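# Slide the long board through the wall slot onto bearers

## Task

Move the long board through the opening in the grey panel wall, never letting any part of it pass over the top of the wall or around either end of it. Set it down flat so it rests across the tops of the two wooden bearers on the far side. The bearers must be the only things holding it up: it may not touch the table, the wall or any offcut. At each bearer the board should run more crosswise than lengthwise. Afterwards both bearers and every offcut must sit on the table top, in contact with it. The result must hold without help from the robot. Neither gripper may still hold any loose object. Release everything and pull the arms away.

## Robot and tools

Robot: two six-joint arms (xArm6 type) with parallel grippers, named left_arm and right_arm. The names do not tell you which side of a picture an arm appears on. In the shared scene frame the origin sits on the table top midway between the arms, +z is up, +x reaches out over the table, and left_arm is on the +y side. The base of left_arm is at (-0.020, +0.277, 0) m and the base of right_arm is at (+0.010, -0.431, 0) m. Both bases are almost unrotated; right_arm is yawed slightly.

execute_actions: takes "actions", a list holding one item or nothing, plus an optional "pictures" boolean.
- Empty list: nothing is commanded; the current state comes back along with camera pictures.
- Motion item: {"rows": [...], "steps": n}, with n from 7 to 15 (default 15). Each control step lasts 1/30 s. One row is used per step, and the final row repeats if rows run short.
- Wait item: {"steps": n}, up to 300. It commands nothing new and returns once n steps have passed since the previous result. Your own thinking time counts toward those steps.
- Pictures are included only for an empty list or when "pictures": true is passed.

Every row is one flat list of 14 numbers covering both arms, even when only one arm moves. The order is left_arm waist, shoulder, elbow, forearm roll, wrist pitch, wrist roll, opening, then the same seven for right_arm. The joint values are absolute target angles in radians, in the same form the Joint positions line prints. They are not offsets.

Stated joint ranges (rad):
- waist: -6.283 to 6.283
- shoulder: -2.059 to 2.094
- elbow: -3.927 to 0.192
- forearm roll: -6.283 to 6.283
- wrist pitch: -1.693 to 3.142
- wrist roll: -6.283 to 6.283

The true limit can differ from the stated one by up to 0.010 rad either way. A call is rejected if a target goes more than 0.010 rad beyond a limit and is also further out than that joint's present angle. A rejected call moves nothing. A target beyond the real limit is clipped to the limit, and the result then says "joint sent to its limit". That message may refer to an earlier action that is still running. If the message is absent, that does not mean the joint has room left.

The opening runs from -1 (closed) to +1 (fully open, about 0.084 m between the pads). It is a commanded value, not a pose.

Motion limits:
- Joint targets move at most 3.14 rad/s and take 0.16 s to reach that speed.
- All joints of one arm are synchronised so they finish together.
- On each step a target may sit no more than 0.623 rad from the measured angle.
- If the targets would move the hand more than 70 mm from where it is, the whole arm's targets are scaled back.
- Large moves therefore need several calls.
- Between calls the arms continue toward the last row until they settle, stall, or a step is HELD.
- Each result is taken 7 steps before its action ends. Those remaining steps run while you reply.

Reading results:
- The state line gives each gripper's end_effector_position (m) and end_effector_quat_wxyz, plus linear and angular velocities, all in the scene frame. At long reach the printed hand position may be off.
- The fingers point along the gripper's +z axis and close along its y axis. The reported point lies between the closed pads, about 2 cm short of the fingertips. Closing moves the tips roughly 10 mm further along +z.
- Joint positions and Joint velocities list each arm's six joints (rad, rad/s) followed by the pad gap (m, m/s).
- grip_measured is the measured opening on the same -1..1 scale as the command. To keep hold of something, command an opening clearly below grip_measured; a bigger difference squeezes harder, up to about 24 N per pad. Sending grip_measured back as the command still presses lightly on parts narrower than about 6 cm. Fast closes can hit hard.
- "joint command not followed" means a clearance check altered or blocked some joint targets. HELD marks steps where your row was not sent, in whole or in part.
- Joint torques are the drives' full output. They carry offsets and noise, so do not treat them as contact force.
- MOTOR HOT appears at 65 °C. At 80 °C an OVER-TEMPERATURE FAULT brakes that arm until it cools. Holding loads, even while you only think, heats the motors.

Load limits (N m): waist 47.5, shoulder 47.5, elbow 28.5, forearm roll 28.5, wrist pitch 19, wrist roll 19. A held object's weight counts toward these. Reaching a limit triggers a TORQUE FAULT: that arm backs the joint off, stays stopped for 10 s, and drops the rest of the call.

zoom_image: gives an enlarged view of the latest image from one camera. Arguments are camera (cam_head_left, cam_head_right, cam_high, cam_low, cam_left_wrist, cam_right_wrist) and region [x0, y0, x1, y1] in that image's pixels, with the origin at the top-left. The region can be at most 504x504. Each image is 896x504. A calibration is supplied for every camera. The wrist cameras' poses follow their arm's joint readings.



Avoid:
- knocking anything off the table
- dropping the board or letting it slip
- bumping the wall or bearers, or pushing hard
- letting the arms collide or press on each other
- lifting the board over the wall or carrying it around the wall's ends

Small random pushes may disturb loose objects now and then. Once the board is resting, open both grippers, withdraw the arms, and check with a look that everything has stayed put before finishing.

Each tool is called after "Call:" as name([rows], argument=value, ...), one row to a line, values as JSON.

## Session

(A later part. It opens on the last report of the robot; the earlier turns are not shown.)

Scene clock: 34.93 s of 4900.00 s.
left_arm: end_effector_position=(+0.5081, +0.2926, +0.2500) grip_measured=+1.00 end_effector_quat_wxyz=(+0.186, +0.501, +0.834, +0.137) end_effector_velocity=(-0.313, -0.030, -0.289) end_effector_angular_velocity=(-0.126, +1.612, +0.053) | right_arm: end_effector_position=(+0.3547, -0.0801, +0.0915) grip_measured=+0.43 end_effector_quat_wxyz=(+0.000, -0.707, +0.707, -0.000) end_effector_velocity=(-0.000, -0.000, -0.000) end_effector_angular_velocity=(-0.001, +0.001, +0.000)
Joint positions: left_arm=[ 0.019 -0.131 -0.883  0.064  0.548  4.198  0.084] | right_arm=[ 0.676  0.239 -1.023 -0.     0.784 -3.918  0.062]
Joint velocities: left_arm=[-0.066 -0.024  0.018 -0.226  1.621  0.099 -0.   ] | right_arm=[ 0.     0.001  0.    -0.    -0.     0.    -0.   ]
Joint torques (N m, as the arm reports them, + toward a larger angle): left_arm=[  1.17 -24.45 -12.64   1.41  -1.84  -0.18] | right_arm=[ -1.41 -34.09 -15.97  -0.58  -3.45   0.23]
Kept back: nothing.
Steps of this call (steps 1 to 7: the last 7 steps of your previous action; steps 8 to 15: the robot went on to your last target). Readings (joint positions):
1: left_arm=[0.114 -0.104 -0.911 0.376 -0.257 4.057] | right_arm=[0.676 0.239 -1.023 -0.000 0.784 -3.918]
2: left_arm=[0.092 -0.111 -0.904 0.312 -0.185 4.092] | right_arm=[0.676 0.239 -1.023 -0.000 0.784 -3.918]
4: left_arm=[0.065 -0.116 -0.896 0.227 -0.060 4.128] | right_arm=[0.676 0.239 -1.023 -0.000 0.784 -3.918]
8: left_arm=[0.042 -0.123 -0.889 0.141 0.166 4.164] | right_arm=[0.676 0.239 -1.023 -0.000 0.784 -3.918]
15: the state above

Call:
execute_actions([
  {"rows": [[0.0,-0.1377,-0.8779,0,1.0156,4.226,1,0.6759,0.2392,-1.0235,0,0.7843,-3.9184,-1],[0.0,-0.1377,-0.8779,0,1.0156,4.226,1,0.6759,0.2392,-1.0235,0,0.7843,-3.9184,-1],[-0.04,-0.1377,-0.8779,0,1.0156,4.226,1,0.6759,0.2392,-1.0235,0,0.7843,-3.9184,-1],[-0.08,-0.1377,-0.8779,0,1.0156,4.226,1,0.6759,0.2392,-1.0235,0,0.7843,-3.9184,-1],[-0.12,-0.1377,-0.8779,0,1.0156,4.226,1,0.6759,0.2392,-1.0235,0,0.7843,-3.9184,-1],[-0.16,-0.1377,-0.8779,0,1.0156,4.226,1,0.6759,0.2392,-1.0235,0,0.7843,-3.9184,-1],[-0.2,-0.1377,-0.8779,0,1.0156,4.226,1,0.6759,0.2392,-1.0235,0,0.7843,-3.9184,-1],[-0.24,-0.1377,-0.8779,0,1.0156,4.226,1,0.6759,0.2392,-1.0235,0,0.7843,-3.9184,-1],[-0.28,-0.1377,-0.8779,0,1.0156,4.226,1,0.6759,0.2392,-1.0235,0,0.7843,-3.9184,-1],[-0.32,-0.1377,-0.8779,0,1.0156,4.226,1,0.6759,0.2392,-1.0235,0,0.7843,-3.9184,-1],[-0.36,-0.1377,-0.8779,0,1.0156,4.226,1,0.6759,0.2392,-1.0235,0,0.7843,-3.9184,-1],[-0.4,-0.1377,-0.8779,0,1.0156,4.226,1,0.6759,0.2392,-1.0235,0,0.7843,-3.9184,-1],[-0.44,-0.1377,-0.8779,0,1.0156,4.226,1,0.6759,0.2392,-1.0235,0,0.7843,-3.9184,-1],[-0.47,-0.1377,-0.8779,0,1.0156,4.226,1,0.6759,0.2392,-1.0235,0,0.7843,-3.9184,-1],[-0.488,-0.1377,-0.8779,0,1.0156,4.226,1,0.6759,0.2392,-1.0235,0,0.7843,-3.9184,-1]], "steps": 15},
])

Call:
execute_actions([
  {"steps": 25},
], pictures=true)

Scene clock: 35.77 s of 4900.00 s.
left_arm: end_effector_position=(+0.4006, +0.2441, +0.1901) grip_measured=+1.00 end_effector_quat_wxyz=(+0.000, +0.549, +0.835, +0.000) end_effector_velocity=(-0.029, -0.373, +0.000) end_effector_angular_velocity=(-0.002, +0.001, -0.884) | right_arm: end_effector_position=(+0.3547, -0.0801, +0.0915) grip_measured=+0.43 end_effector_quat_wxyz=(+0.000, -0.707, +0.707, -0.000) end_effector_velocity=(-0.000, +0.001, +0.000) end_effector_angular_velocity=(+0.000, -0.000, +0.002)
Joint positions: left_arm=[-0.081 -0.138 -0.878  0.     1.015  4.226  0.084] | right_arm=[ 0.676  0.239 -1.024 -0.     0.784 -3.918  0.062]
Joint velocities: left_arm=[-0.886  0.001 -0.001 -0.002  0.001 -0.001 -0.   ] | right_arm=[ 0.001  0.    -0.001 -0.     0.    -0.001  0.   ]
Joint torques (N m, as the arm reports them, + toward a larger angle): left_arm=[ -3.29 -23.77 -12.17   1.16  -1.02  -0.21] | right_arm=[ -1.51 -34.1  -15.99  -0.53  -3.45   0.23]
Steps of this call (steps 1 to 17: the robot went on to your last target; steps 18 to 25: the first 8 steps of this action). Readings (joint positions):
18: left_arm=[0.000 -0.138 -0.878 0.000 1.014 4.226] | right_arm=[0.676 0.239 -1.024 0.000 0.784 -3.918]
19: left_arm=[0.000 -0.138 -0.878 0.000 1.015 4.226] | right_arm=[0.676 0.239 -1.024 0.000 0.784 -3.918]
21: left_arm=[-0.003 -0.138 -0.878 0.000 1.015 4.226] | right_arm=[0.676 0.239 -1.023 -0.000 0.784 -3.918]
25: the state above

Scene clock: 36.60 s of 4900.00 s.
left_arm: end_effector_position=(+0.3531, +0.0807, +0.1900) grip_measured=+1.00 end_effector_quat_wxyz=(-0.000, +0.707, +0.708, +0.000) end_effector_velocity=(-0.001, -0.003, +0.000) end_effector_angular_velocity=(-0.001, -0.001, -0.006) | right_arm: end_effector_position=(+0.3547, -0.0801, +0.0915) grip_measured=+0.43 end_effector_quat_wxyz=(+0.000, -0.707, +0.707, -0.000) end_effector_velocity=(+0.000, +0.000, -0.000) end_effector_angular_velocity=(-0.000, -0.000, +0.001)
Joint positions: left_arm=[-0.487 -0.138 -0.878  0.     1.016  4.226  0.084] | right_arm=[ 0.676  0.239 -1.024 -0.     0.784 -3.918  0.062]
Joint velocities: left_arm=[-0.006  0.    -0.    -0.    -0.001 -0.001  0.   ] | right_arm=[-0.001  0.001 -0.001 -0.    -0.    -0.001 -0.   ]
Joint torques (N m, as the arm reports them, + toward a larger angle): left_arm=[  1.22 -23.41 -12.32   1.11  -1.12  -0.14] | right_arm=[ -1.23 -33.98 -15.92  -0.68  -3.52   0.29]
Kept back: nothing.
Steps of this call (steps 1 to 7: the last 7 steps of your previous action; steps 8 to 25: the robot went on to your last target). Readings (joint positions):
1: left_arm=[-0.111 -0.138 -0.878 0.000 1.015 4.226] | right_arm=[0.676 0.239 -1.024 -0.000 0.784 -3.918]
2: left_arm=[-0.143 -0.138 -0.878 -0.000 1.015 4.226] | right_arm=[0.676 0.239 -1.024 0.000 0.784 -3.918]
4: left_arm=[-0.204 -0.138 -0.878 -0.000 1.015 4.226] | right_arm=[0.676 0.239 -1.023 0.000 0.784 -3.918]
8: left_arm=[-0.326 -0.138 -0.878 -0.000 1.016 4.226] | right_arm=[0.676 0.239 -1.023 0.000 0.784 -3.918]
25: the state above
camera_calibration (this result's frames):
cam_left_wrist: T_world_to_cam=[[0.99996, 0.00547162, 0.00700662, -0.31974], [0.00543993, -0.999975, 0.00453337, 0.149831], [0.00703125, -0.00449508, -0.999965, 0.320093], [0, 0, 0, 1]] pos_world=[0.316662, 0.153016, 0.321643]
cam_right_wrist: T_world_to_cam=[[-0.999912, 0.00983289, -0.00893374, 0.39054], [0.00975924, 0.999918, 0.00825096, 0.141689], [0.00901415, 0.00816304, -0.999926, 0.216284], [0, 0, 0, 1]] pos_world=[0.387173, -0.147283, 0.218588]

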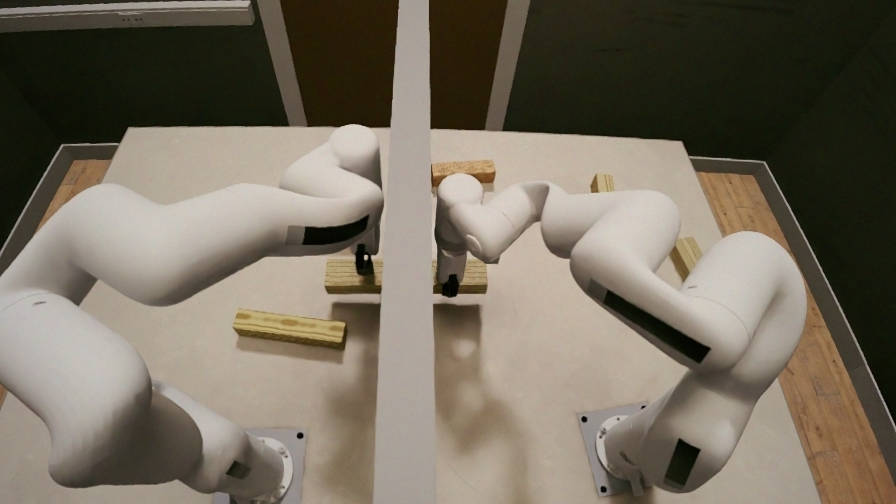

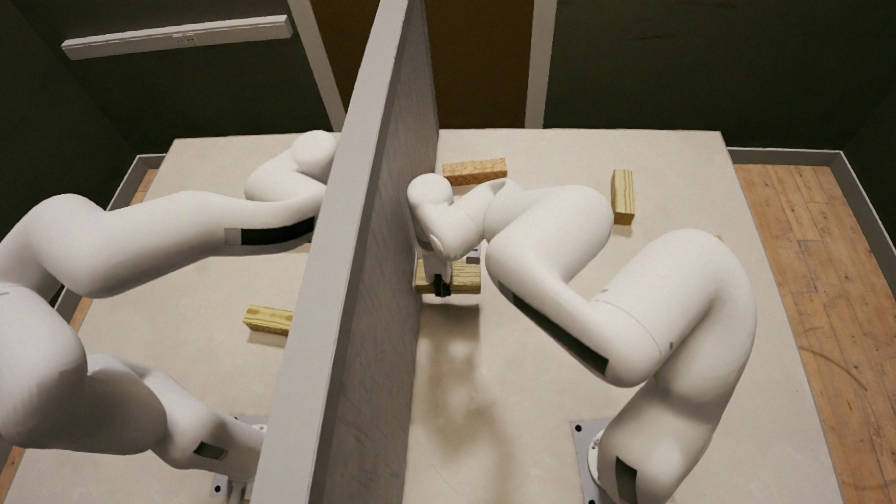

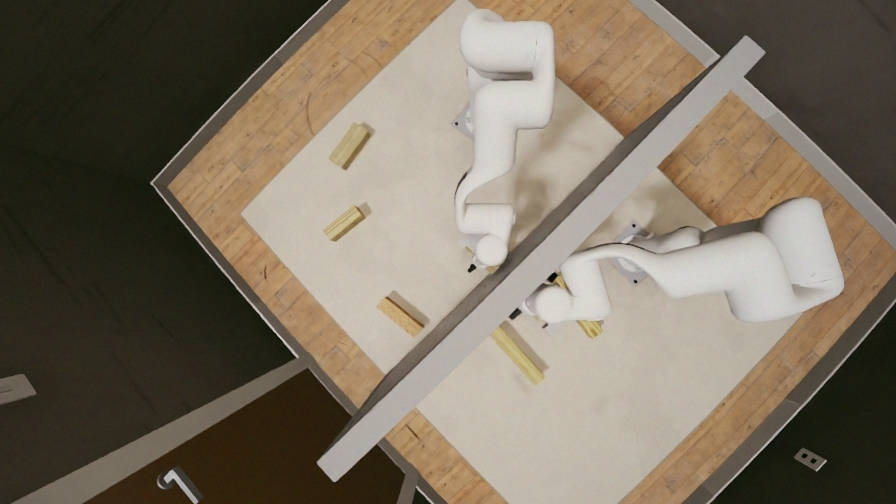

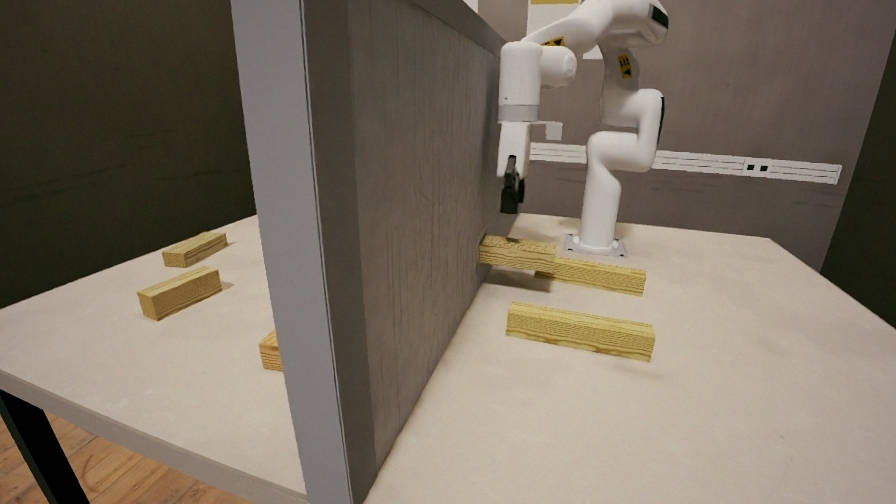

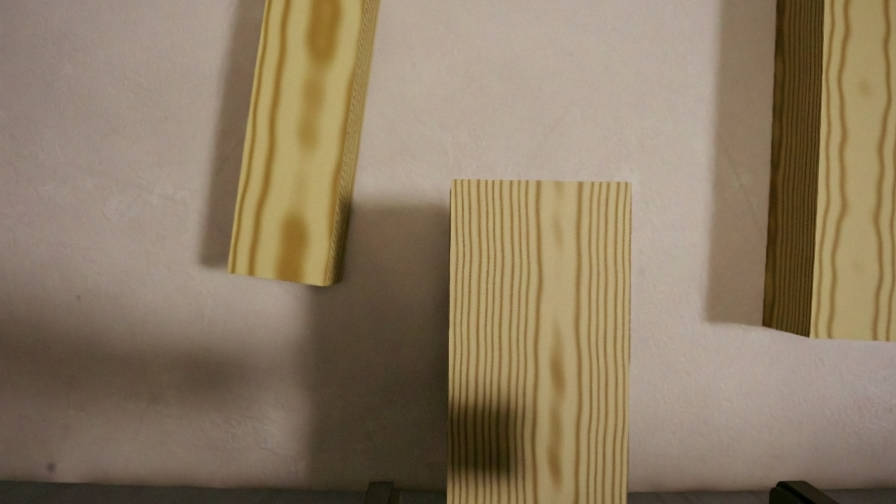

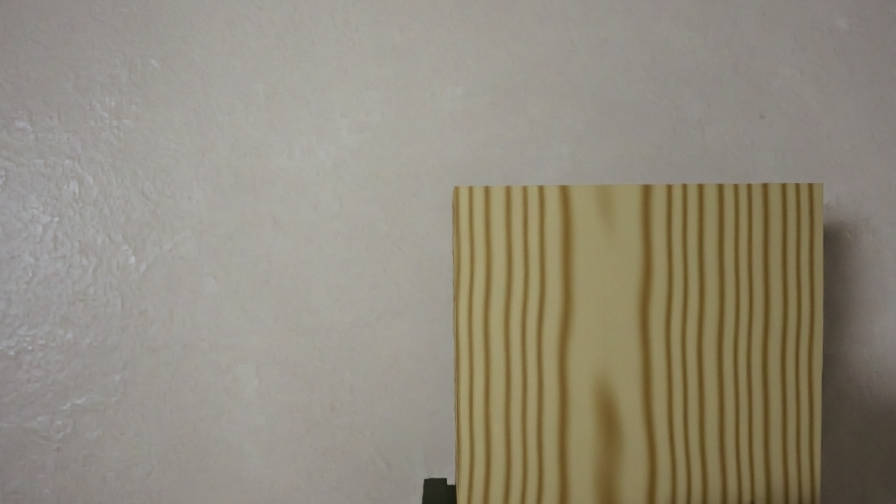

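Call:
execute_actions([
  {"rows": [[-0.488,-0.12,-0.856,0,0.976,4.226,1,0.6759,0.2392,-1.0235,0,0.7843,-3.9184,-1],[-0.488,-0.12,-0.856,0,0.976,4.226,1,0.6759,0.2392,-1.0235,0,0.7843,-3.9184,-1],[-0.488,-0.093,-0.825,0,0.918,4.226,1,0.6759,0.2392,-1.0235,0,0.7843,-3.9184,-1],[-0.488,-0.093,-0.825,0,0.918,4.226,1,0.6759,0.2392,-1.0235,0,0.7843,-3.9184,-1],[-0.488,-0.0613,-0.7971,0,0.8584,4.226,1,0.6759,0.2392,-1.0235,0,0.7843,-3.9184,-1],[-0.488,-0.0613,-0.7971,0,0.8584,4.226,1,0.6759,0.2392,-1.0235,0,0.7843,-3.9184,-1],[-0.488,-0.029,-0.776,0,0.805,4.226,1,0.6759,0.2392,-1.0235,0,0.7843,-3.9184,-1],[-0.488,-0.029,-0.776,0,0.805,4.226,1,0.6759,0.2392,-1.0235,0,0.7843,-3.9184,-1],[-0.488,0.006,-0.758,0,0.752,4.226,1,0.6759,0.2392,-1.0235,0,0.7843,-3.9184,-1],[-0.488,0.006,-0.758,0,0.752,4.226,1,0.6759,0.2392,-1.0235,0,0.7843,-3.9184,-1],[-0.488,0.03,-0.749,0,0.719,4.226,1,0.6759,0.2392,-1.0235,0,0.7843,-3.9184,-1],[-0.488,0.0446,-0.7436,0,0.699,4.226,1,0.6759,0.2392,-1.0235,0,0.7843,-3.9184,-1]], "steps": 15},
])

Call:
execute_actions([
  {"rows": [[-0.488,0.0446,-0.7436,0,0.699,4.226,1,0.6759,0.2392,-1.0235,0,0.7843,-3.9184,-1],[-0.488,0.0446,-0.7436,0,0.699,4.226,1,0.6759,0.2392,-1.0235,0,0.7843,-3.9184,-1],[-0.488,0.0446,-0.7436,0,0.699,4.226,1,0.6759,0.2392,-1.0235,0,0.7843,-3.9184,-1],[-0.488,0.0446,-0.7436,0,0.699,4.226,0.85,0.6759,0.2392,-1.0235,0,0.7843,-3.9184,-1],[-0.488,0.0446,-0.7436,0,0.699,4.226,0.7,0.6759,0.2392,-1.0235,0,0.7843,-3.9184,-1],[-0.488,0.0446,-0.7436,0,0.699,4.226,0.6,0.6759,0.2392,-1.0235,0,0.7843,-3.9184,-1],[-0.488,0.0446,-0.7436,0,0.699,4.226,0.5,0.6759,0.2392,-1.0235,0,0.7843,-3.9184,-1],[-0.488,0.0446,-0.7436,0,0.699,4.226,0.4,0.6759,0.2392,-1.0235,0,0.7843,-3.9184,-1],[-0.488,0.0446,-0.7436,0,0.699,4.226,0.3,0.6759,0.2392,-1.0235,0,0.7843,-3.9184,-1],[-0.488,0.0446,-0.7436,0,0.699,4.226,0.15,0.6759,0.2392,-1.0235,0,0.7843,-3.9184,-1],[-0.488,0.0446,-0.7436,0,0.699,4.226,0,0.6759,0.2392,-1.0235,0,0.7843,-3.9184,-1],[-0.488,0.0446,-0.7436,0,0.699,4.226,-0.5,0.6759,0.2392,-1.0235,0,0.7843,-3.9184,-1],[-0.488,0.0446,-0.7436,0,0.699,4.226,-1,0.6759,0.2392,-1.0235,0,0.7843,-3.9184,-1]], "steps": 15},
])

Call:
execute_actions([
  {"steps": 10},
], pictures=true)

Scene clock: 38.20 s of 4900.00 s.
left_arm: end_effector_position=(+0.3535, +0.0800, +0.1536) grip_measured=+1.00 end_effector_quat_wxyz=(+0.000, +0.707, +0.707, +0.000) end_effector_velocity=(-0.009, +0.005, -0.268) end_effector_angular_velocity=(+0.020, +0.037, -0.001) | right_arm: end_effector_position=(+0.3547, -0.0801, +0.0915) grip_measured=+0.43 end_effector_quat_wxyz=(-0.000, -0.707, +0.707, -0.000) end_effector_velocity=(+0.000, -0.000, +0.000) end_effector_angular_velocity=(+0.001, -0.001, -0.001)
Joint positions: left_arm=[-0.488 -0.086 -0.821  0.     0.907  4.226  0.084] | right_arm=[ 0.676  0.239 -1.023 -0.     0.784 -3.918  0.062]
Joint velocities: left_arm=[-0.     0.417  0.38  -0.    -0.755  0.    -0.   ] | right_arm=[-0.001 -0.001 -0.    -0.    -0.     0.     0.   ]
Joint torques (N m, as the arm reports them, + toward a larger angle): left_arm=[  1.08 -22.67 -11.72   1.14  -1.17  -0.31] | right_arm=[ -1.24 -34.07 -16.    -0.62  -3.47   0.28]
Steps of this call (steps 1 to 30: the robot went on to your last target; steps 31 to 40: nothing new was sent; steps 41 to 48: the first 8 steps of this action). Readings (joint positions):
41: left_arm=[-0.488 -0.138 -0.878 -0.000 1.015 4.226] | right_arm=[0.676 0.239 -1.024 -0.000 0.784 -3.918]
42: left_arm=[-0.488 -0.136 -0.876 -0.000 1.011 4.226] | right_arm=[0.676 0.239 -1.023 0.000 0.784 -3.918]
44: left_arm=[-0.488 -0.128 -0.867 -0.000 0.990 4.226] | right_arm=[0.676 0.239 -1.024 0.000 0.784 -3.918]
48: the state above

Scene clock: 38.70 s of 4900.00 s.
left_arm: end_effector_position=(+0.3536, +0.0799, +0.0863) grip_measured=+0.60 end_effector_quat_wxyz=(+0.001, +0.707, +0.707, +0.000) end_effector_velocity=(-0.002, +0.001, -0.006) end_effector_angular_velocity=(+0.002, +0.003, -0.000) | right_arm: end_effector_position=(+0.3547, -0.0801, +0.0915) grip_measured=+0.43 end_effector_quat_wxyz=(+0.000, -0.707, +0.707, -0.000) end_effector_velocity=(+0.000, -0.000, -0.000) end_effector_angular_velocity=(-0.000, +0.000, +0.000)
Joint positions: left_arm=[-0.488  0.043 -0.745 -0.     0.7    4.226  0.069] | right_arm=[ 0.676  0.239 -1.024 -0.     0.784 -3.918  0.062]
Joint velocities: left_arm=[ 0.     0.009  0.008 -0.    -0.013  0.    -0.121] | right_arm=[-0.     0.     0.    -0.    -0.    -0.001 -0.   ]
Joint torques (N m, as the arm reports them, + toward a larger angle): left_arm=[  1.08 -25.41 -10.53   1.14  -1.2   -0.29] | right_arm=[ -1.28 -34.14 -15.87  -0.57  -3.5    0.25]
Steps of this call (steps 1 to 7: the last 7 steps of your previous action; steps 8 to 15: the first 8 steps of this action). Readings (joint positions):
8: left_arm=[-0.488 0.030 -0.749 0.000 0.725 4.226] | right_arm=[0.676 0.239 -1.023 -0.000 0.784 -3.918]
9: left_arm=[-0.488 0.036 -0.746 0.000 0.716 4.226] | right_arm=[0.676 0.239 -1.024 0.000 0.784 -3.918]
11: left_arm=[-0.488 0.041 -0.745 0.000 0.706 4.226] | right_arm=[0.676 0.239 -1.023 -0.000 0.784 -3.918]
15: the state above

Scene clock: 39.03 s of 4900.00 s.
left_arm: end_effector_position=(+0.3532, +0.0800, +0.0855) grip_measured=+0.43 end_effector_quat_wxyz=(+0.001, +0.707, +0.707, +0.000) end_effector_velocity=(-0.001, +0.000, -0.001) end_effector_angular_velocity=(+0.002, +0.003, -0.001) | right_arm: end_effector_position=(+0.3546, -0.0801, +0.0913) grip_measured=+0.43 end_effector_quat_wxyz=(-0.000, -0.707, +0.707, -0.000) end_effector_velocity=(-0.000, +0.000, -0.000) end_effector_angular_velocity=(-0.000, +0.001, -0.001)
Joint positions: left_arm=[-0.488  0.044 -0.744 -0.     0.699  4.226  0.062] | right_arm=[ 0.676  0.239 -1.023 -0.     0.784 -3.918  0.062]
Joint velocities: left_arm=[-0.     0.002  0.001  0.     0.001  0.001 -0.   ] | right_arm=[ 0.     0.     0.     0.     0.     0.001 -0.   ]
Joint torques (N m, as the arm reports them, + toward a larger angle): left_arm=[  1.54 -24.76  -9.8    1.53  -1.07  -0.05] | right_arm=[ -1.59 -35.   -16.26  -0.48  -3.26   0.13]
Kept back: nothing.
Steps of this call (steps 1 to 7: the last 7 steps of your previous action; steps 8 to 10: the robot went on to your last target). Readings (joint positions):
1: left_arm=[-0.488 0.043 -0.745 -0.000 0.700 4.226] | right_arm=[0.676 0.239 -1.023 0.000 0.784 -3.918]
2: left_arm=[-0.488 0.043 -0.745 -0.000 0.699 4.226] | right_arm=[0.676 0.239 -1.023 -0.000 0.784 -3.918]
4: left_arm=[-0.488 0.044 -0.745 -0.000 0.699 4.226] | right_arm=[0.676 0.239 -1.023 -0.000 0.784 -3.918]
8: left_arm=[-0.488 0.044 -0.744 -0.000 0.699 4.226] | right_arm=[0.676 0.239 -1.023 -0.000 0.784 -3.918]
10: the state above
camera_calibration (this result's frames):
cam_left_wrist: T_world_to_cam=[[0.999957, 0.00454211, 0.00807195, -0.319154], [0.00449936, -0.999976, 0.00530702, 0.149875], [0.00809586, -0.00527048, -0.999953, 0.215291], [0, 0, 0, 1]] pos_world=[0.316723, 0.152456, 0.217062]
cam_right_wrist: T_world_to_cam=[[-0.999915, 0.00974522, -0.00871569, 0.390399], [0.00967567, 0.999921, 0.00798722, 0.141775], [0.00879284, 0.0079022, -0.99993, 0.21615], [0, 0, 0, 1]] pos_world=[0.387093, -0.147276, 0.218405]

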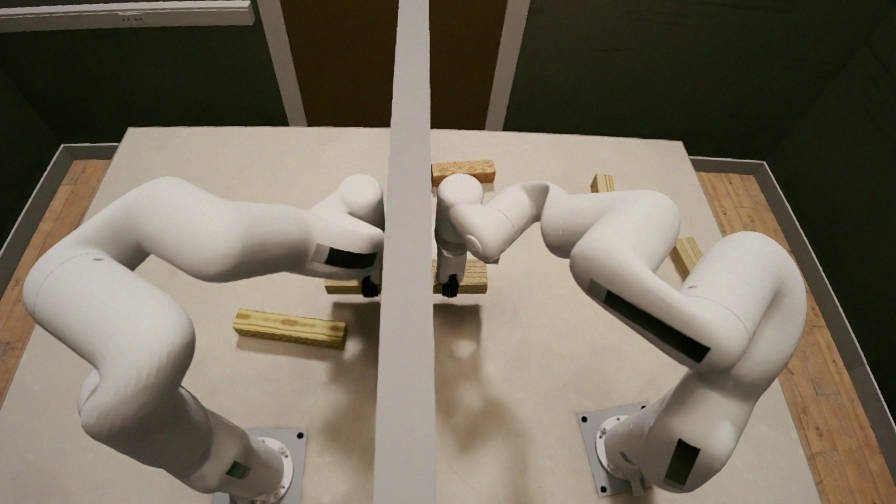

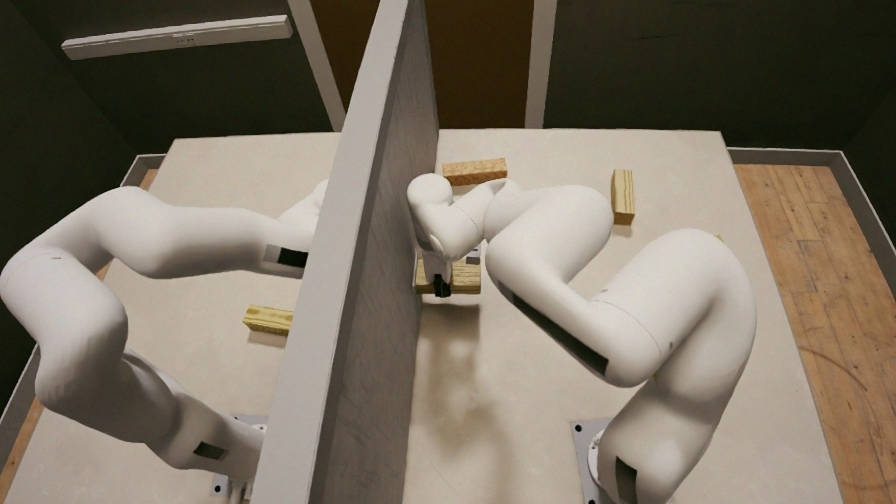

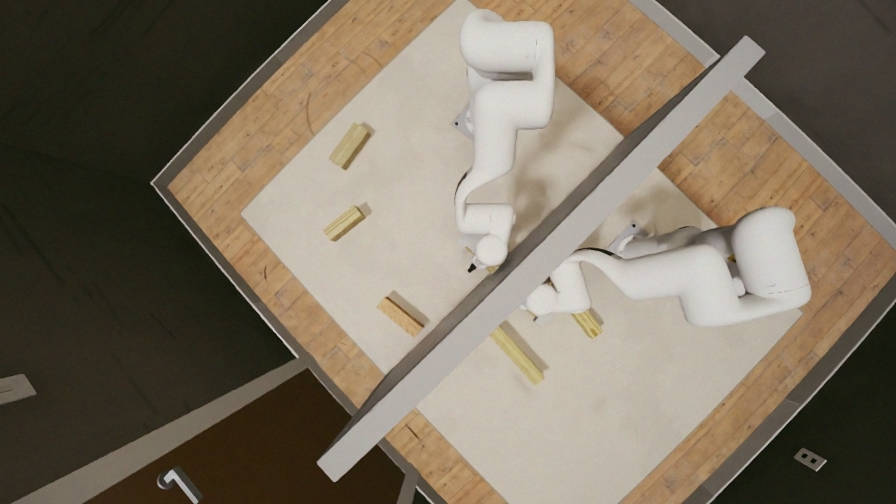

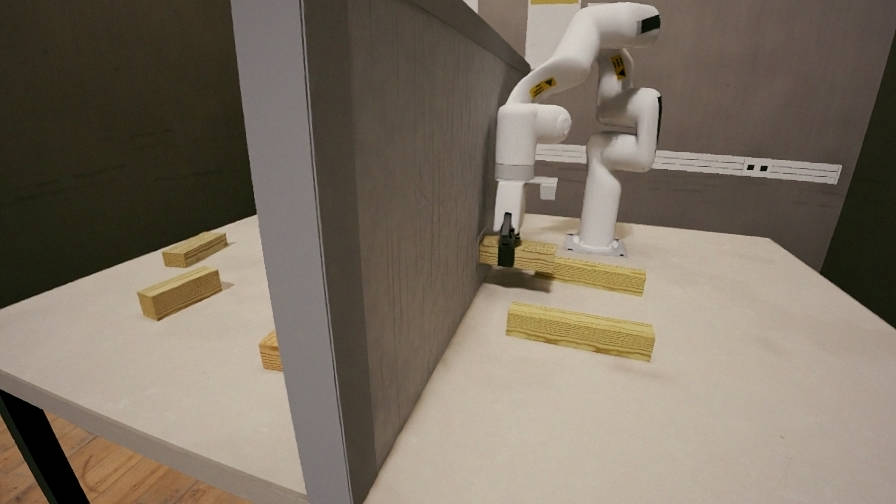

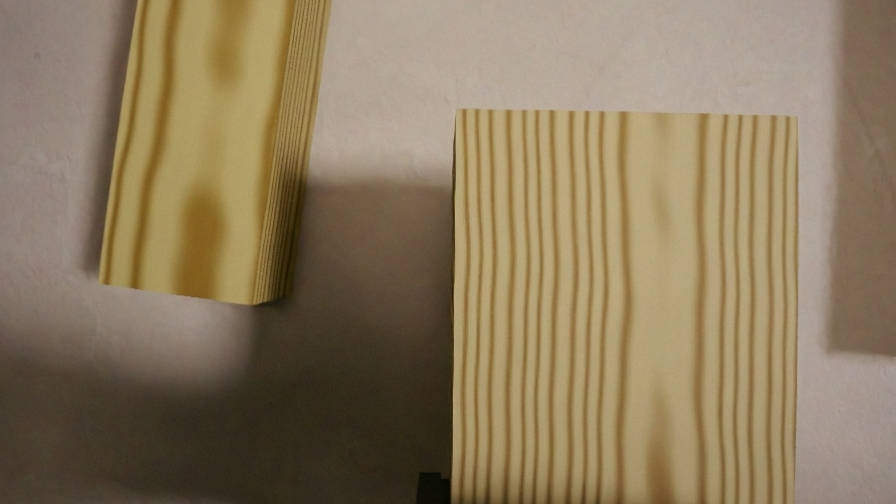

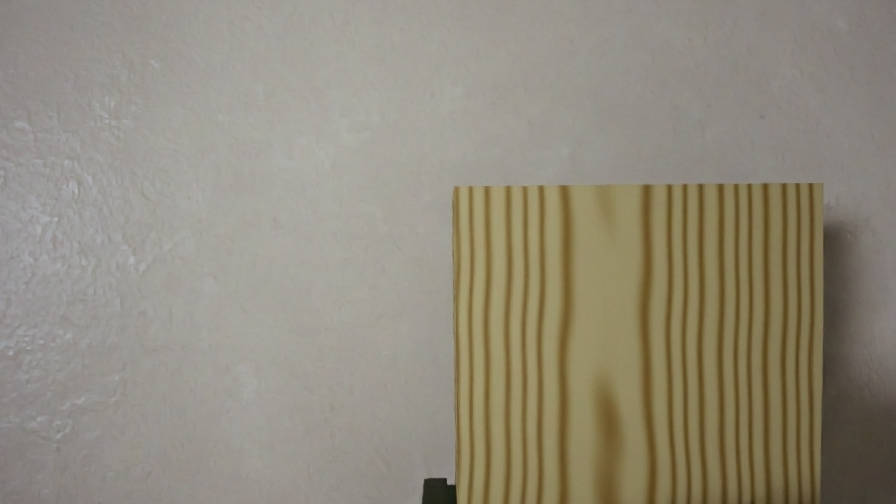

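Call:
execute_actions([
  {"rows": [[-0.488,0.0446,-0.7436,0,0.699,4.226,-1,0.6759,0.2392,-1.0235,0,0.7843,-3.9184,0],[-0.488,0.0446,-0.7436,0,0.699,4.226,-1,0.6759,0.2392,-1.0235,0,0.7843,-3.9184,0.4],[-0.488,0.0446,-0.7436,0,0.699,4.226,-1,0.6759,0.2392,-1.0235,0,0.7843,-3.9184,0.5],[-0.488,0.0446,-0.7436,0,0.699,4.226,-1,0.6759,0.2392,-1.0235,0,0.7843,-3.9184,0.6],[-0.488,0.0446,-0.7436,0,0.699,4.226,-1,0.6759,0.2392,-1.0235,0,0.7843,-3.9184,0.8],[-0.488,0.0446,-0.7436,0,0.699,4.226,-1,0.6759,0.2392,-1.0235,0,0.7843,-3.9184,1],[-0.488,0.0446,-0.7436,0,0.699,4.226,-1,0.6759,0.2392,-1.0235,0,0.7843,-3.9184,1],[-0.4773,0.0377,-0.7352,0,0.6975,4.2367,-1,0.6759,0.2392,-1.0235,0,0.7843,-3.9184,1],[-0.4667,0.0308,-0.7268,0,0.696,4.2473,-1,0.6759,0.2392,-1.0235,0,0.7843,-3.9184,1],[-0.456,0.024,-0.7186,0,0.6946,4.258,-1,0.6759,0.2392,-1.0235,0,0.7843,-3.9184,1],[-0.4451,0.0174,-0.7105,0,0.6931,4.2689,-1,0.6759,0.2392,-1.0235,0,0.7843,-3.9184,1],[-0.4304,0.0089,-0.7003,0,0.6914,4.2836,-1,0.6759,0.2392,-1.0235,0,0.7843,-3.9184,1],[-0.4155,0.0005,-0.6903,0,0.6898,4.2985,-1,0.6759,0.2392,-1.0235,0,0.7843,-3.9184,1],[-0.4004,-0.0076,-0.6805,0,0.6881,4.3136,-1,0.6759,0.2392,-1.0235,0,0.7843,-3.9184,1],[-0.3851,-0.0154,-0.6713,0,0.6867,4.3289,-1,0.6759,0.2392,-1.0235,0,0.7843,-3.9184,1]], "steps": 15},
])

Call:
execute_actions([
  {"rows": [[-0.3697,-0.023,-0.6624,0,0.6854,4.3443,-1,0.6759,0.2392,-1.0235,0,0.7843,-3.9184,1],[-0.354,-0.0303,-0.6538,0,0.6841,4.36,-1,0.6759,0.2392,-1.0235,0,0.7843,-3.9184,1],[-0.3382,-0.0373,-0.6457,0,0.683,4.3758,-1,0.6759,0.2392,-1.0235,0,0.7843,-3.9184,1],[-0.3222,-0.044,-0.638,0,0.682,4.3918,-1,0.6759,0.2392,-1.0235,0,0.7843,-3.9184,1],[-0.306,-0.0505,-0.6306,0,0.6811,4.408,-1,0.6759,0.2392,-1.0235,0,0.7843,-3.9184,1],[-0.2896,-0.0566,-0.6237,0,0.6803,4.4244,-1,0.6759,0.2392,-1.0235,0,0.7843,-3.9184,1],[-0.2731,-0.0624,-0.6171,0,0.6795,4.4409,-1,0.6759,0.2392,-1.0235,0,0.7843,-3.9184,1],[-0.2564,-0.0679,-0.6109,0,0.6788,4.4576,-1,0.6759,0.2392,-1.0235,0,0.7843,-3.9184,1],[-0.2396,-0.0731,-0.6051,0,0.6782,4.4744,-1,0.6759,0.2392,-1.0235,0,0.7843,-3.9184,1],[-0.2227,-0.0779,-0.5997,0,0.6776,4.4913,-1,0.6759,0.2392,-1.0235,0,0.7843,-3.9184,1],[-0.2056,-0.0824,-0.5946,0,0.677,4.5084,-1,0.6759,0.2392,-1.0235,0,0.7843,-3.9184,1],[-0.1884,-0.0866,-0.59,0,0.6766,4.5256,-1,0.6759,0.2392,-1.0235,0,0.7843,-3.9184,1],[-0.1711,-0.0904,-0.5858,0,0.6762,4.5429,-1,0.6759,0.2392,-1.0235,0,0.7843,-3.9184,1],[-0.1536,-0.0938,-0.5821,0,0.6759,4.5604,-1,0.6759,0.2392,-1.0235,0,0.7843,-3.9184,1],[-0.1361,-0.0969,-0.5787,0,0.6756,4.5779,-1,0.6759,0.2392,-1.0235,0,0.7843,-3.9184,1]], "steps": 15},
])

Call:
execute_actions([
  {"rows": [[-0.1185,-0.0996,-0.5757,0,0.6753,4.5955,-1,0.66,0.2,-1.0,0,0.8,-3.9184,1],[-0.1009,-0.1019,-0.5732,0,0.6751,4.6131,-1,0.64,0.16,-0.98,0,0.82,-3.9184,1],[-0.0831,-0.1038,-0.5711,0,0.6749,4.6309,-1,0.62,0.12,-0.96,0,0.84,-3.9184,1],[-0.0653,-0.1054,-0.5694,0,0.6748,4.6487,-1,0.6,0.08,-0.94,0,0.86,-3.9184,1],[-0.0475,-0.1066,-0.5681,0,0.6747,4.6665,-1,0.58,0.04,-0.92,0,0.88,-3.9184,1],[-0.0297,-0.1074,-0.5672,0,0.6746,4.6843,-1,0.56,0.0,-0.9,0,0.9,-3.9184,1],[-0.0118,-0.1078,-0.5668,0,0.6746,4.7022,-1,0.54,-0.04,-0.88,0,0.92,-3.9184,1],[0.006,-0.1078,-0.5668,0,0.6746,4.72,-1,0.52,-0.08,-0.86,0,0.94,-3.9184,1],[0.0239,-0.1074,-0.5672,0,0.6746,4.7379,-1,0.5,-0.12,-0.84,0,0.96,-3.9184,1],[0.0418,-0.1067,-0.568,0,0.6747,4.7558,-1,0.5,-0.12,-0.84,0,0.96,-3.9184,1],[0.0596,-0.1056,-0.5692,0,0.6748,4.7736,-1,0.5,-0.12,-0.84,0,0.96,-3.9184,1],[0.073,-0.1044,-0.5705,0,0.6749,4.787,-1,0.5,-0.12,-0.84,0,0.96,-3.9184,1],[0.0862,-0.1031,-0.5719,0,0.675,4.8002,-1,0.5,-0.12,-0.84,0,0.96,-3.9184,1]], "steps": 15},
])

Call:
execute_actions([
  {"steps": 15},
], pictures=true)

Scene clock: 41.47 s of 4900.00 s.
left_arm: end_effector_position=(+0.3503, +0.0820, +0.0823) grip_measured=+0.43 end_effector_quat_wxyz=(-0.004, +0.707, +0.707, -0.001) end_effector_velocity=(+0.008, +0.002, +0.008) end_effector_angular_velocity=(-0.012, -0.019, -0.016) | right_arm: end_effector_position=(+0.3563, -0.0791, +0.0937) grip_measured=+0.85 end_effector_quat_wxyz=(+0.003, -0.707, +0.707, -0.000) end_effector_velocity=(+0.009, +0.008, +0.016) end_effector_angular_velocity=(+0.028, -0.028, -0.004)
Joint positions: left_arm=[-0.488  0.047 -0.739  0.001  0.701  4.227  0.062] | right_arm=[ 0.675  0.237 -1.026 -0.     0.784 -3.918  0.079]
Joint velocities: left_arm=[ 0.014 -0.015 -0.005 -0.002 -0.002  0.031 -0.002] | right_arm=[-0.002 -0.016 -0.02  -0.    -0.005  0.002  0.09 ]
Joint torques (N m, as the arm reports them, + toward a larger angle): left_arm=[  1.83 -28.13 -11.26   1.03  -1.07  -0.29] | right_arm=[ -1.25 -29.06 -13.42  -0.85  -2.49   0.3 ]
Steps of this call (steps 1 to 15: the robot went on to your last target; steps 16 to 65: nothing new was sent; steps 66 to 73: the first 8 steps of this action). Readings (joint positions):
66: left_arm=[-0.488 0.045 -0.744 -0.000 0.699 4.226] | right_arm=[0.676 0.239 -1.023 0.000 0.784 -3.918]
67: left_arm=[-0.488 0.045 -0.744 -0.000 0.699 4.226] | right_arm=[0.676 0.239 -1.023 0.000 0.784 -3.918]
69: left_arm=[-0.488 0.045 -0.744 -0.000 0.699 4.226] | right_arm=[0.676 0.239 -1.023 0.000 0.784 -3.918]
73: the state above

Scene clock: 41.97 s of 4900.00 s.
left_arm: end_effector_position=(+0.3532, +0.1530, +0.0850) grip_measured=+0.43 end_effector_quat_wxyz=(-0.000, +0.707, +0.707, -0.000) end_effector_velocity=(+0.002, +0.197, +0.001) end_effector_angular_velocity=(-0.002, -0.004, +0.002) | right_arm: end_effector_position=(+0.3548, -0.0800, +0.0916) grip_measured=+1.00 end_effector_quat_wxyz=(+0.000, -0.707, +0.707, -0.000) end_effector_velocity=(-0.001, -0.000, -0.001) end_effector_angular_velocity=(-0.002, +0.002, +0.002)
Joint positions: left_arm=[-0.323 -0.042 -0.64   0.     0.683  4.39   0.062] | right_arm=[ 0.676  0.239 -1.024 -0.     0.784 -3.918  0.084]
Joint velocities: left_arm=[ 0.475 -0.196  0.221 -0.    -0.03   0.474 -0.   ] | right_arm=[ 0.001  0.001  0.001 -0.     0.    -0.002  0.   ]
Joint torques (N m, as the arm reports them, + toward a larger angle): left_arm=[  1.24 -25.06 -11.6    0.94  -1.4   -0.19] | right_arm=[ -1.34 -31.16 -14.49  -0.78  -2.74   0.33]
Steps of this call (steps 1 to 7: the last 7 steps of your previous action; steps 8 to 15: the first 8 steps of this action). Readings (joint positions):
8: left_arm=[-0.428 0.009 -0.698 0.000 0.692 4.287] | right_arm=[0.676 0.239 -1.024 -0.000 0.784 -3.918]
9: left_arm=[-0.414 0.001 -0.690 0.000 0.690 4.300] | right_arm=[0.676 0.239 -1.024 -0.000 0.784 -3.918]
11: left_arm=[-0.385 -0.014 -0.672 0.000 0.687 4.329] | right_arm=[0.676 0.239 -1.024 -0.000 0.784 -3.918]
15: the state above

Scene clock: 42.47 s of 4900.00 s.
left_arm: end_effector_position=(+0.3534, +0.2524, +0.0851) grip_measured=+0.43 end_effector_quat_wxyz=(+0.000, +0.707, +0.707, +0.000) end_effector_velocity=(+0.000, +0.199, -0.000) end_effector_angular_velocity=(+0.000, -0.001, +0.001) | right_arm: end_effector_position=(+0.3581, -0.1228, +0.1272) grip_measured=+1.00 end_effector_quat_wxyz=(+0.000, -0.682, +0.731, -0.000) end_effector_velocity=(+0.024, -0.295, +0.259) end_effector_angular_velocity=(+0.045, -0.052, -0.509)
Joint positions: left_arm=[-0.069 -0.104 -0.571  0.     0.675  4.645  0.062] | right_arm=[ 0.606  0.094 -0.948 -0.     0.854 -3.918  0.084]
Joint velocities: left_arm=[ 0.531 -0.043  0.047  0.    -0.006  0.53   0.   ] | right_arm=[-0.508 -1.032  0.478 -0.001  0.484  0.001  0.   ]
Joint torques (N m, as the arm reports them, + toward a larger angle): left_arm=[  1.51 -22.96 -11.87   0.97  -1.36  -0.18] | right_arm=[ -1.96 -28.69 -13.79  -0.81  -2.74   0.25]
Steps of this call (steps 1 to 7: the last 7 steps of your previous action; steps 8 to 15: the first 8 steps of this action). Readings (joint positions):
8: left_arm=[-0.191 -0.085 -0.592 0.000 0.677 4.523] | right_arm=[0.676 0.239 -1.023 -0.000 0.784 -3.918]
9: left_arm=[-0.174 -0.088 -0.588 0.000 0.676 4.540] | right_arm=[0.675 0.236 -1.021 0.000 0.786 -3.918]
11: left_arm=[-0.139 -0.095 -0.581 0.000 0.676 4.575] | right_arm=[0.663 0.210 -1.004 0.000 0.799 -3.918]
15: the state above

Scene clock: 42.97 s of 4900.00 s.
left_arm: end_effector_position=(+0.3530, +0.3096, +0.0850) grip_measured=+0.43 end_effector_quat_wxyz=(-0.000, +0.707, +0.707, -0.000) end_effector_velocity=(-0.000, +0.004, +0.000) end_effector_angular_velocity=(-0.000, +0.000, -0.004) | right_arm: end_effector_position=(+0.3518, -0.1874, +0.1706) grip_measured=+1.00 end_effector_quat_wxyz=(-0.001, -0.643, +0.766, +0.000) end_effector_velocity=(+0.001, -0.001, +0.005) end_effector_angular_velocity=(+0.005, -0.007, -0.005)
Joint positions: left_arm=[ 0.084 -0.103 -0.572 -0.     0.675  4.799  0.062] | right_arm=[ 0.501 -0.118 -0.84   0.     0.96  -3.918  0.084]
Joint velocities: left_arm=[ 0.012 -0.    -0.001 -0.     0.001  0.015 -0.   ] | right_arm=[-0.004 -0.013  0.    -0.     0.003  0.001  0.   ]
Joint torques (N m, as the arm reports them, + toward a larger angle): left_arm=[  1.1  -23.67 -11.54   0.94  -1.32  -0.17] | right_arm=[ -1.13 -22.53 -15.35  -0.81  -2.77   0.23]
Kept back: nothing.
Steps of this call (steps 1 to 7: the last 7 steps of your previous action; steps 8 to 15: the robot went on to your last target). Readings (joint positions):
1: left_arm=[-0.051 -0.105 -0.570 0.000 0.675 4.663] | right_arm=[0.589 0.059 -0.932 -0.000 0.870 -3.918]
2: left_arm=[-0.033 -0.106 -0.569 0.000 0.675 4.681] | right_arm=[0.572 0.025 -0.915 -0.000 0.887 -3.918]
4: left_arm=[0.002 -0.106 -0.568 0.000 0.675 4.716] | right_arm=[0.539 -0.041 -0.882 -0.000 0.919 -3.918]
8: left_arm=[0.064 -0.104 -0.571 0.000 0.675 4.777] | right_arm=[0.506 -0.109 -0.848 -0.000 0.953 -3.918]
15: the state above
camera_calibration (this result's frames):
cam_left_wrist: T_world_to_cam=[[0.999969, 0.00381398, 0.00691141, -0.319602], [0.00378235, -0.999982, 0.00458306, 0.379803], [0.00692877, -0.00455678, -0.999966, 0.216205], [0, 0, 0, 1]] pos_world=[0.316657, 0.382001, 0.216666]
cam_right_wrist: T_world_to_cam=[[-0.982941, 0.183758, -0.00772498, 0.415792], [0.183706, 0.982956, 0.00703903, 0.184196], [0.00888679, 0.00549983, -0.999945, 0.295782], [0, 0, 0, 1]] pos_world=[0.372232, -0.259088, 0.297682]

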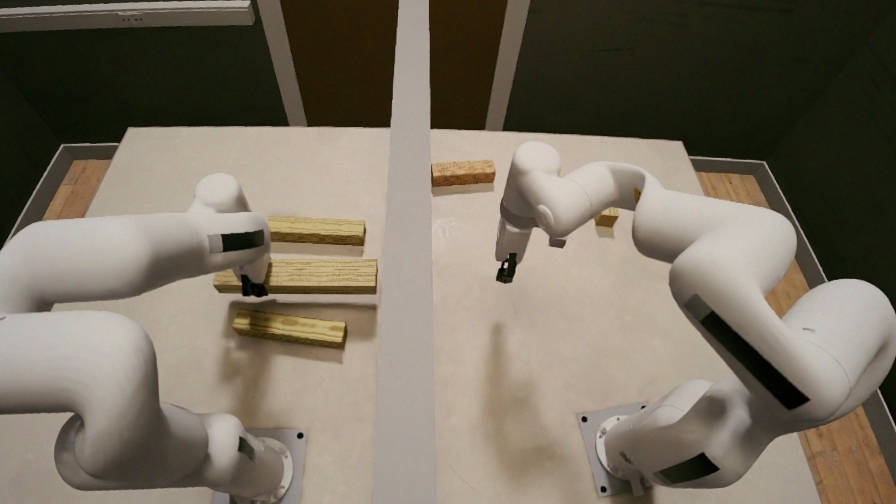

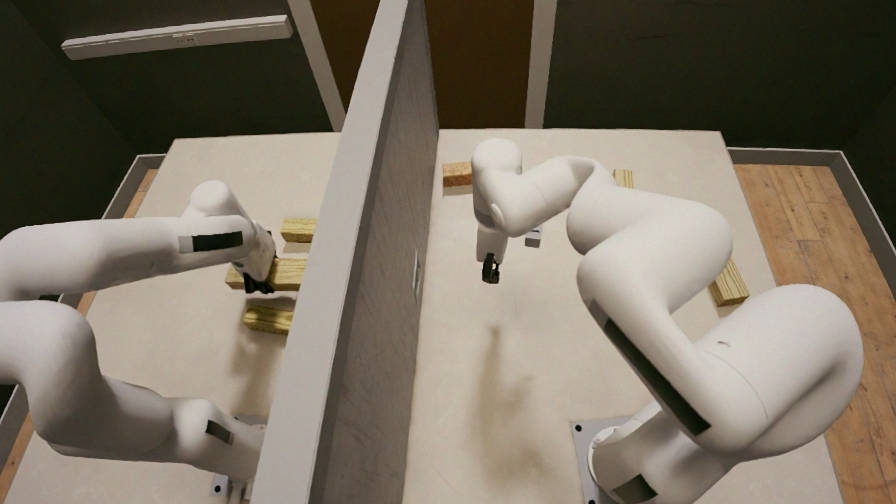

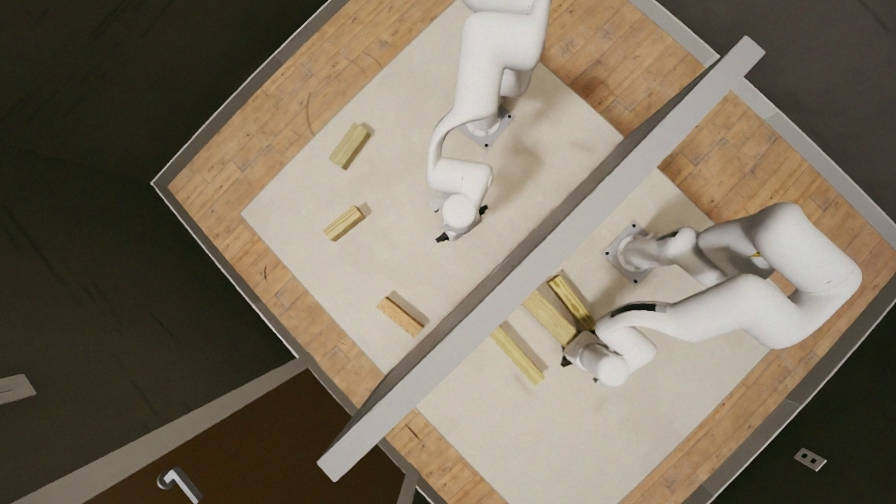

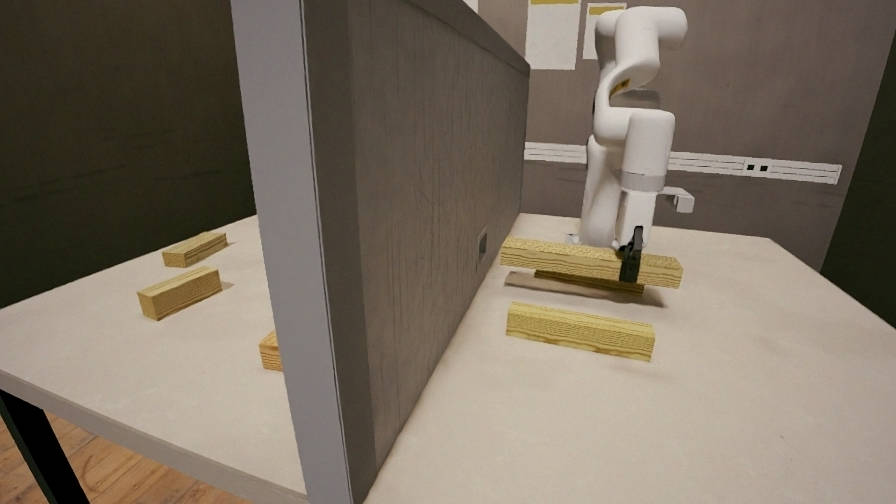

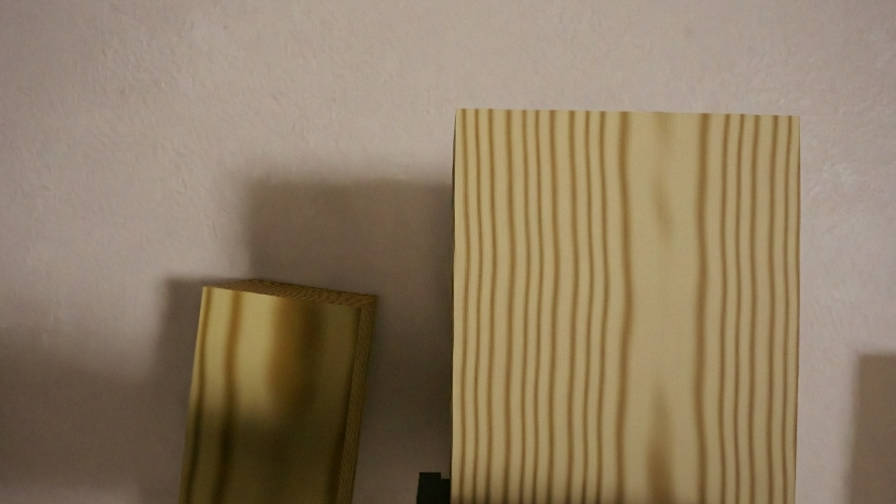

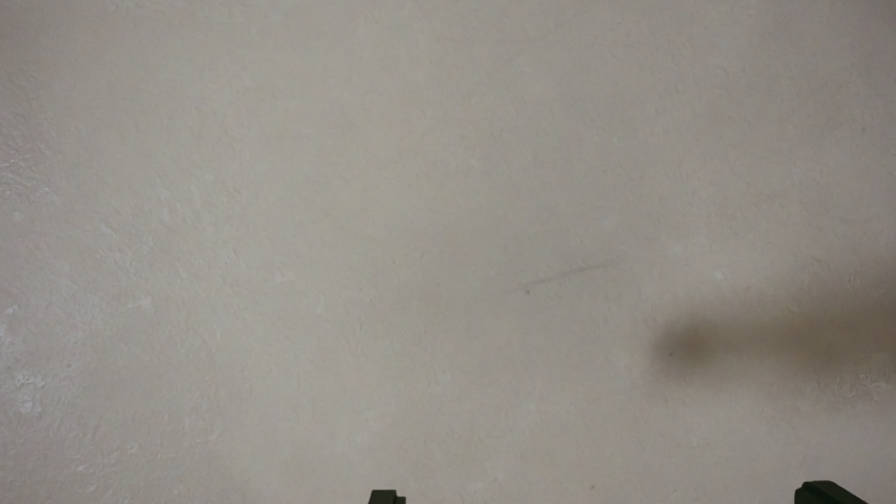

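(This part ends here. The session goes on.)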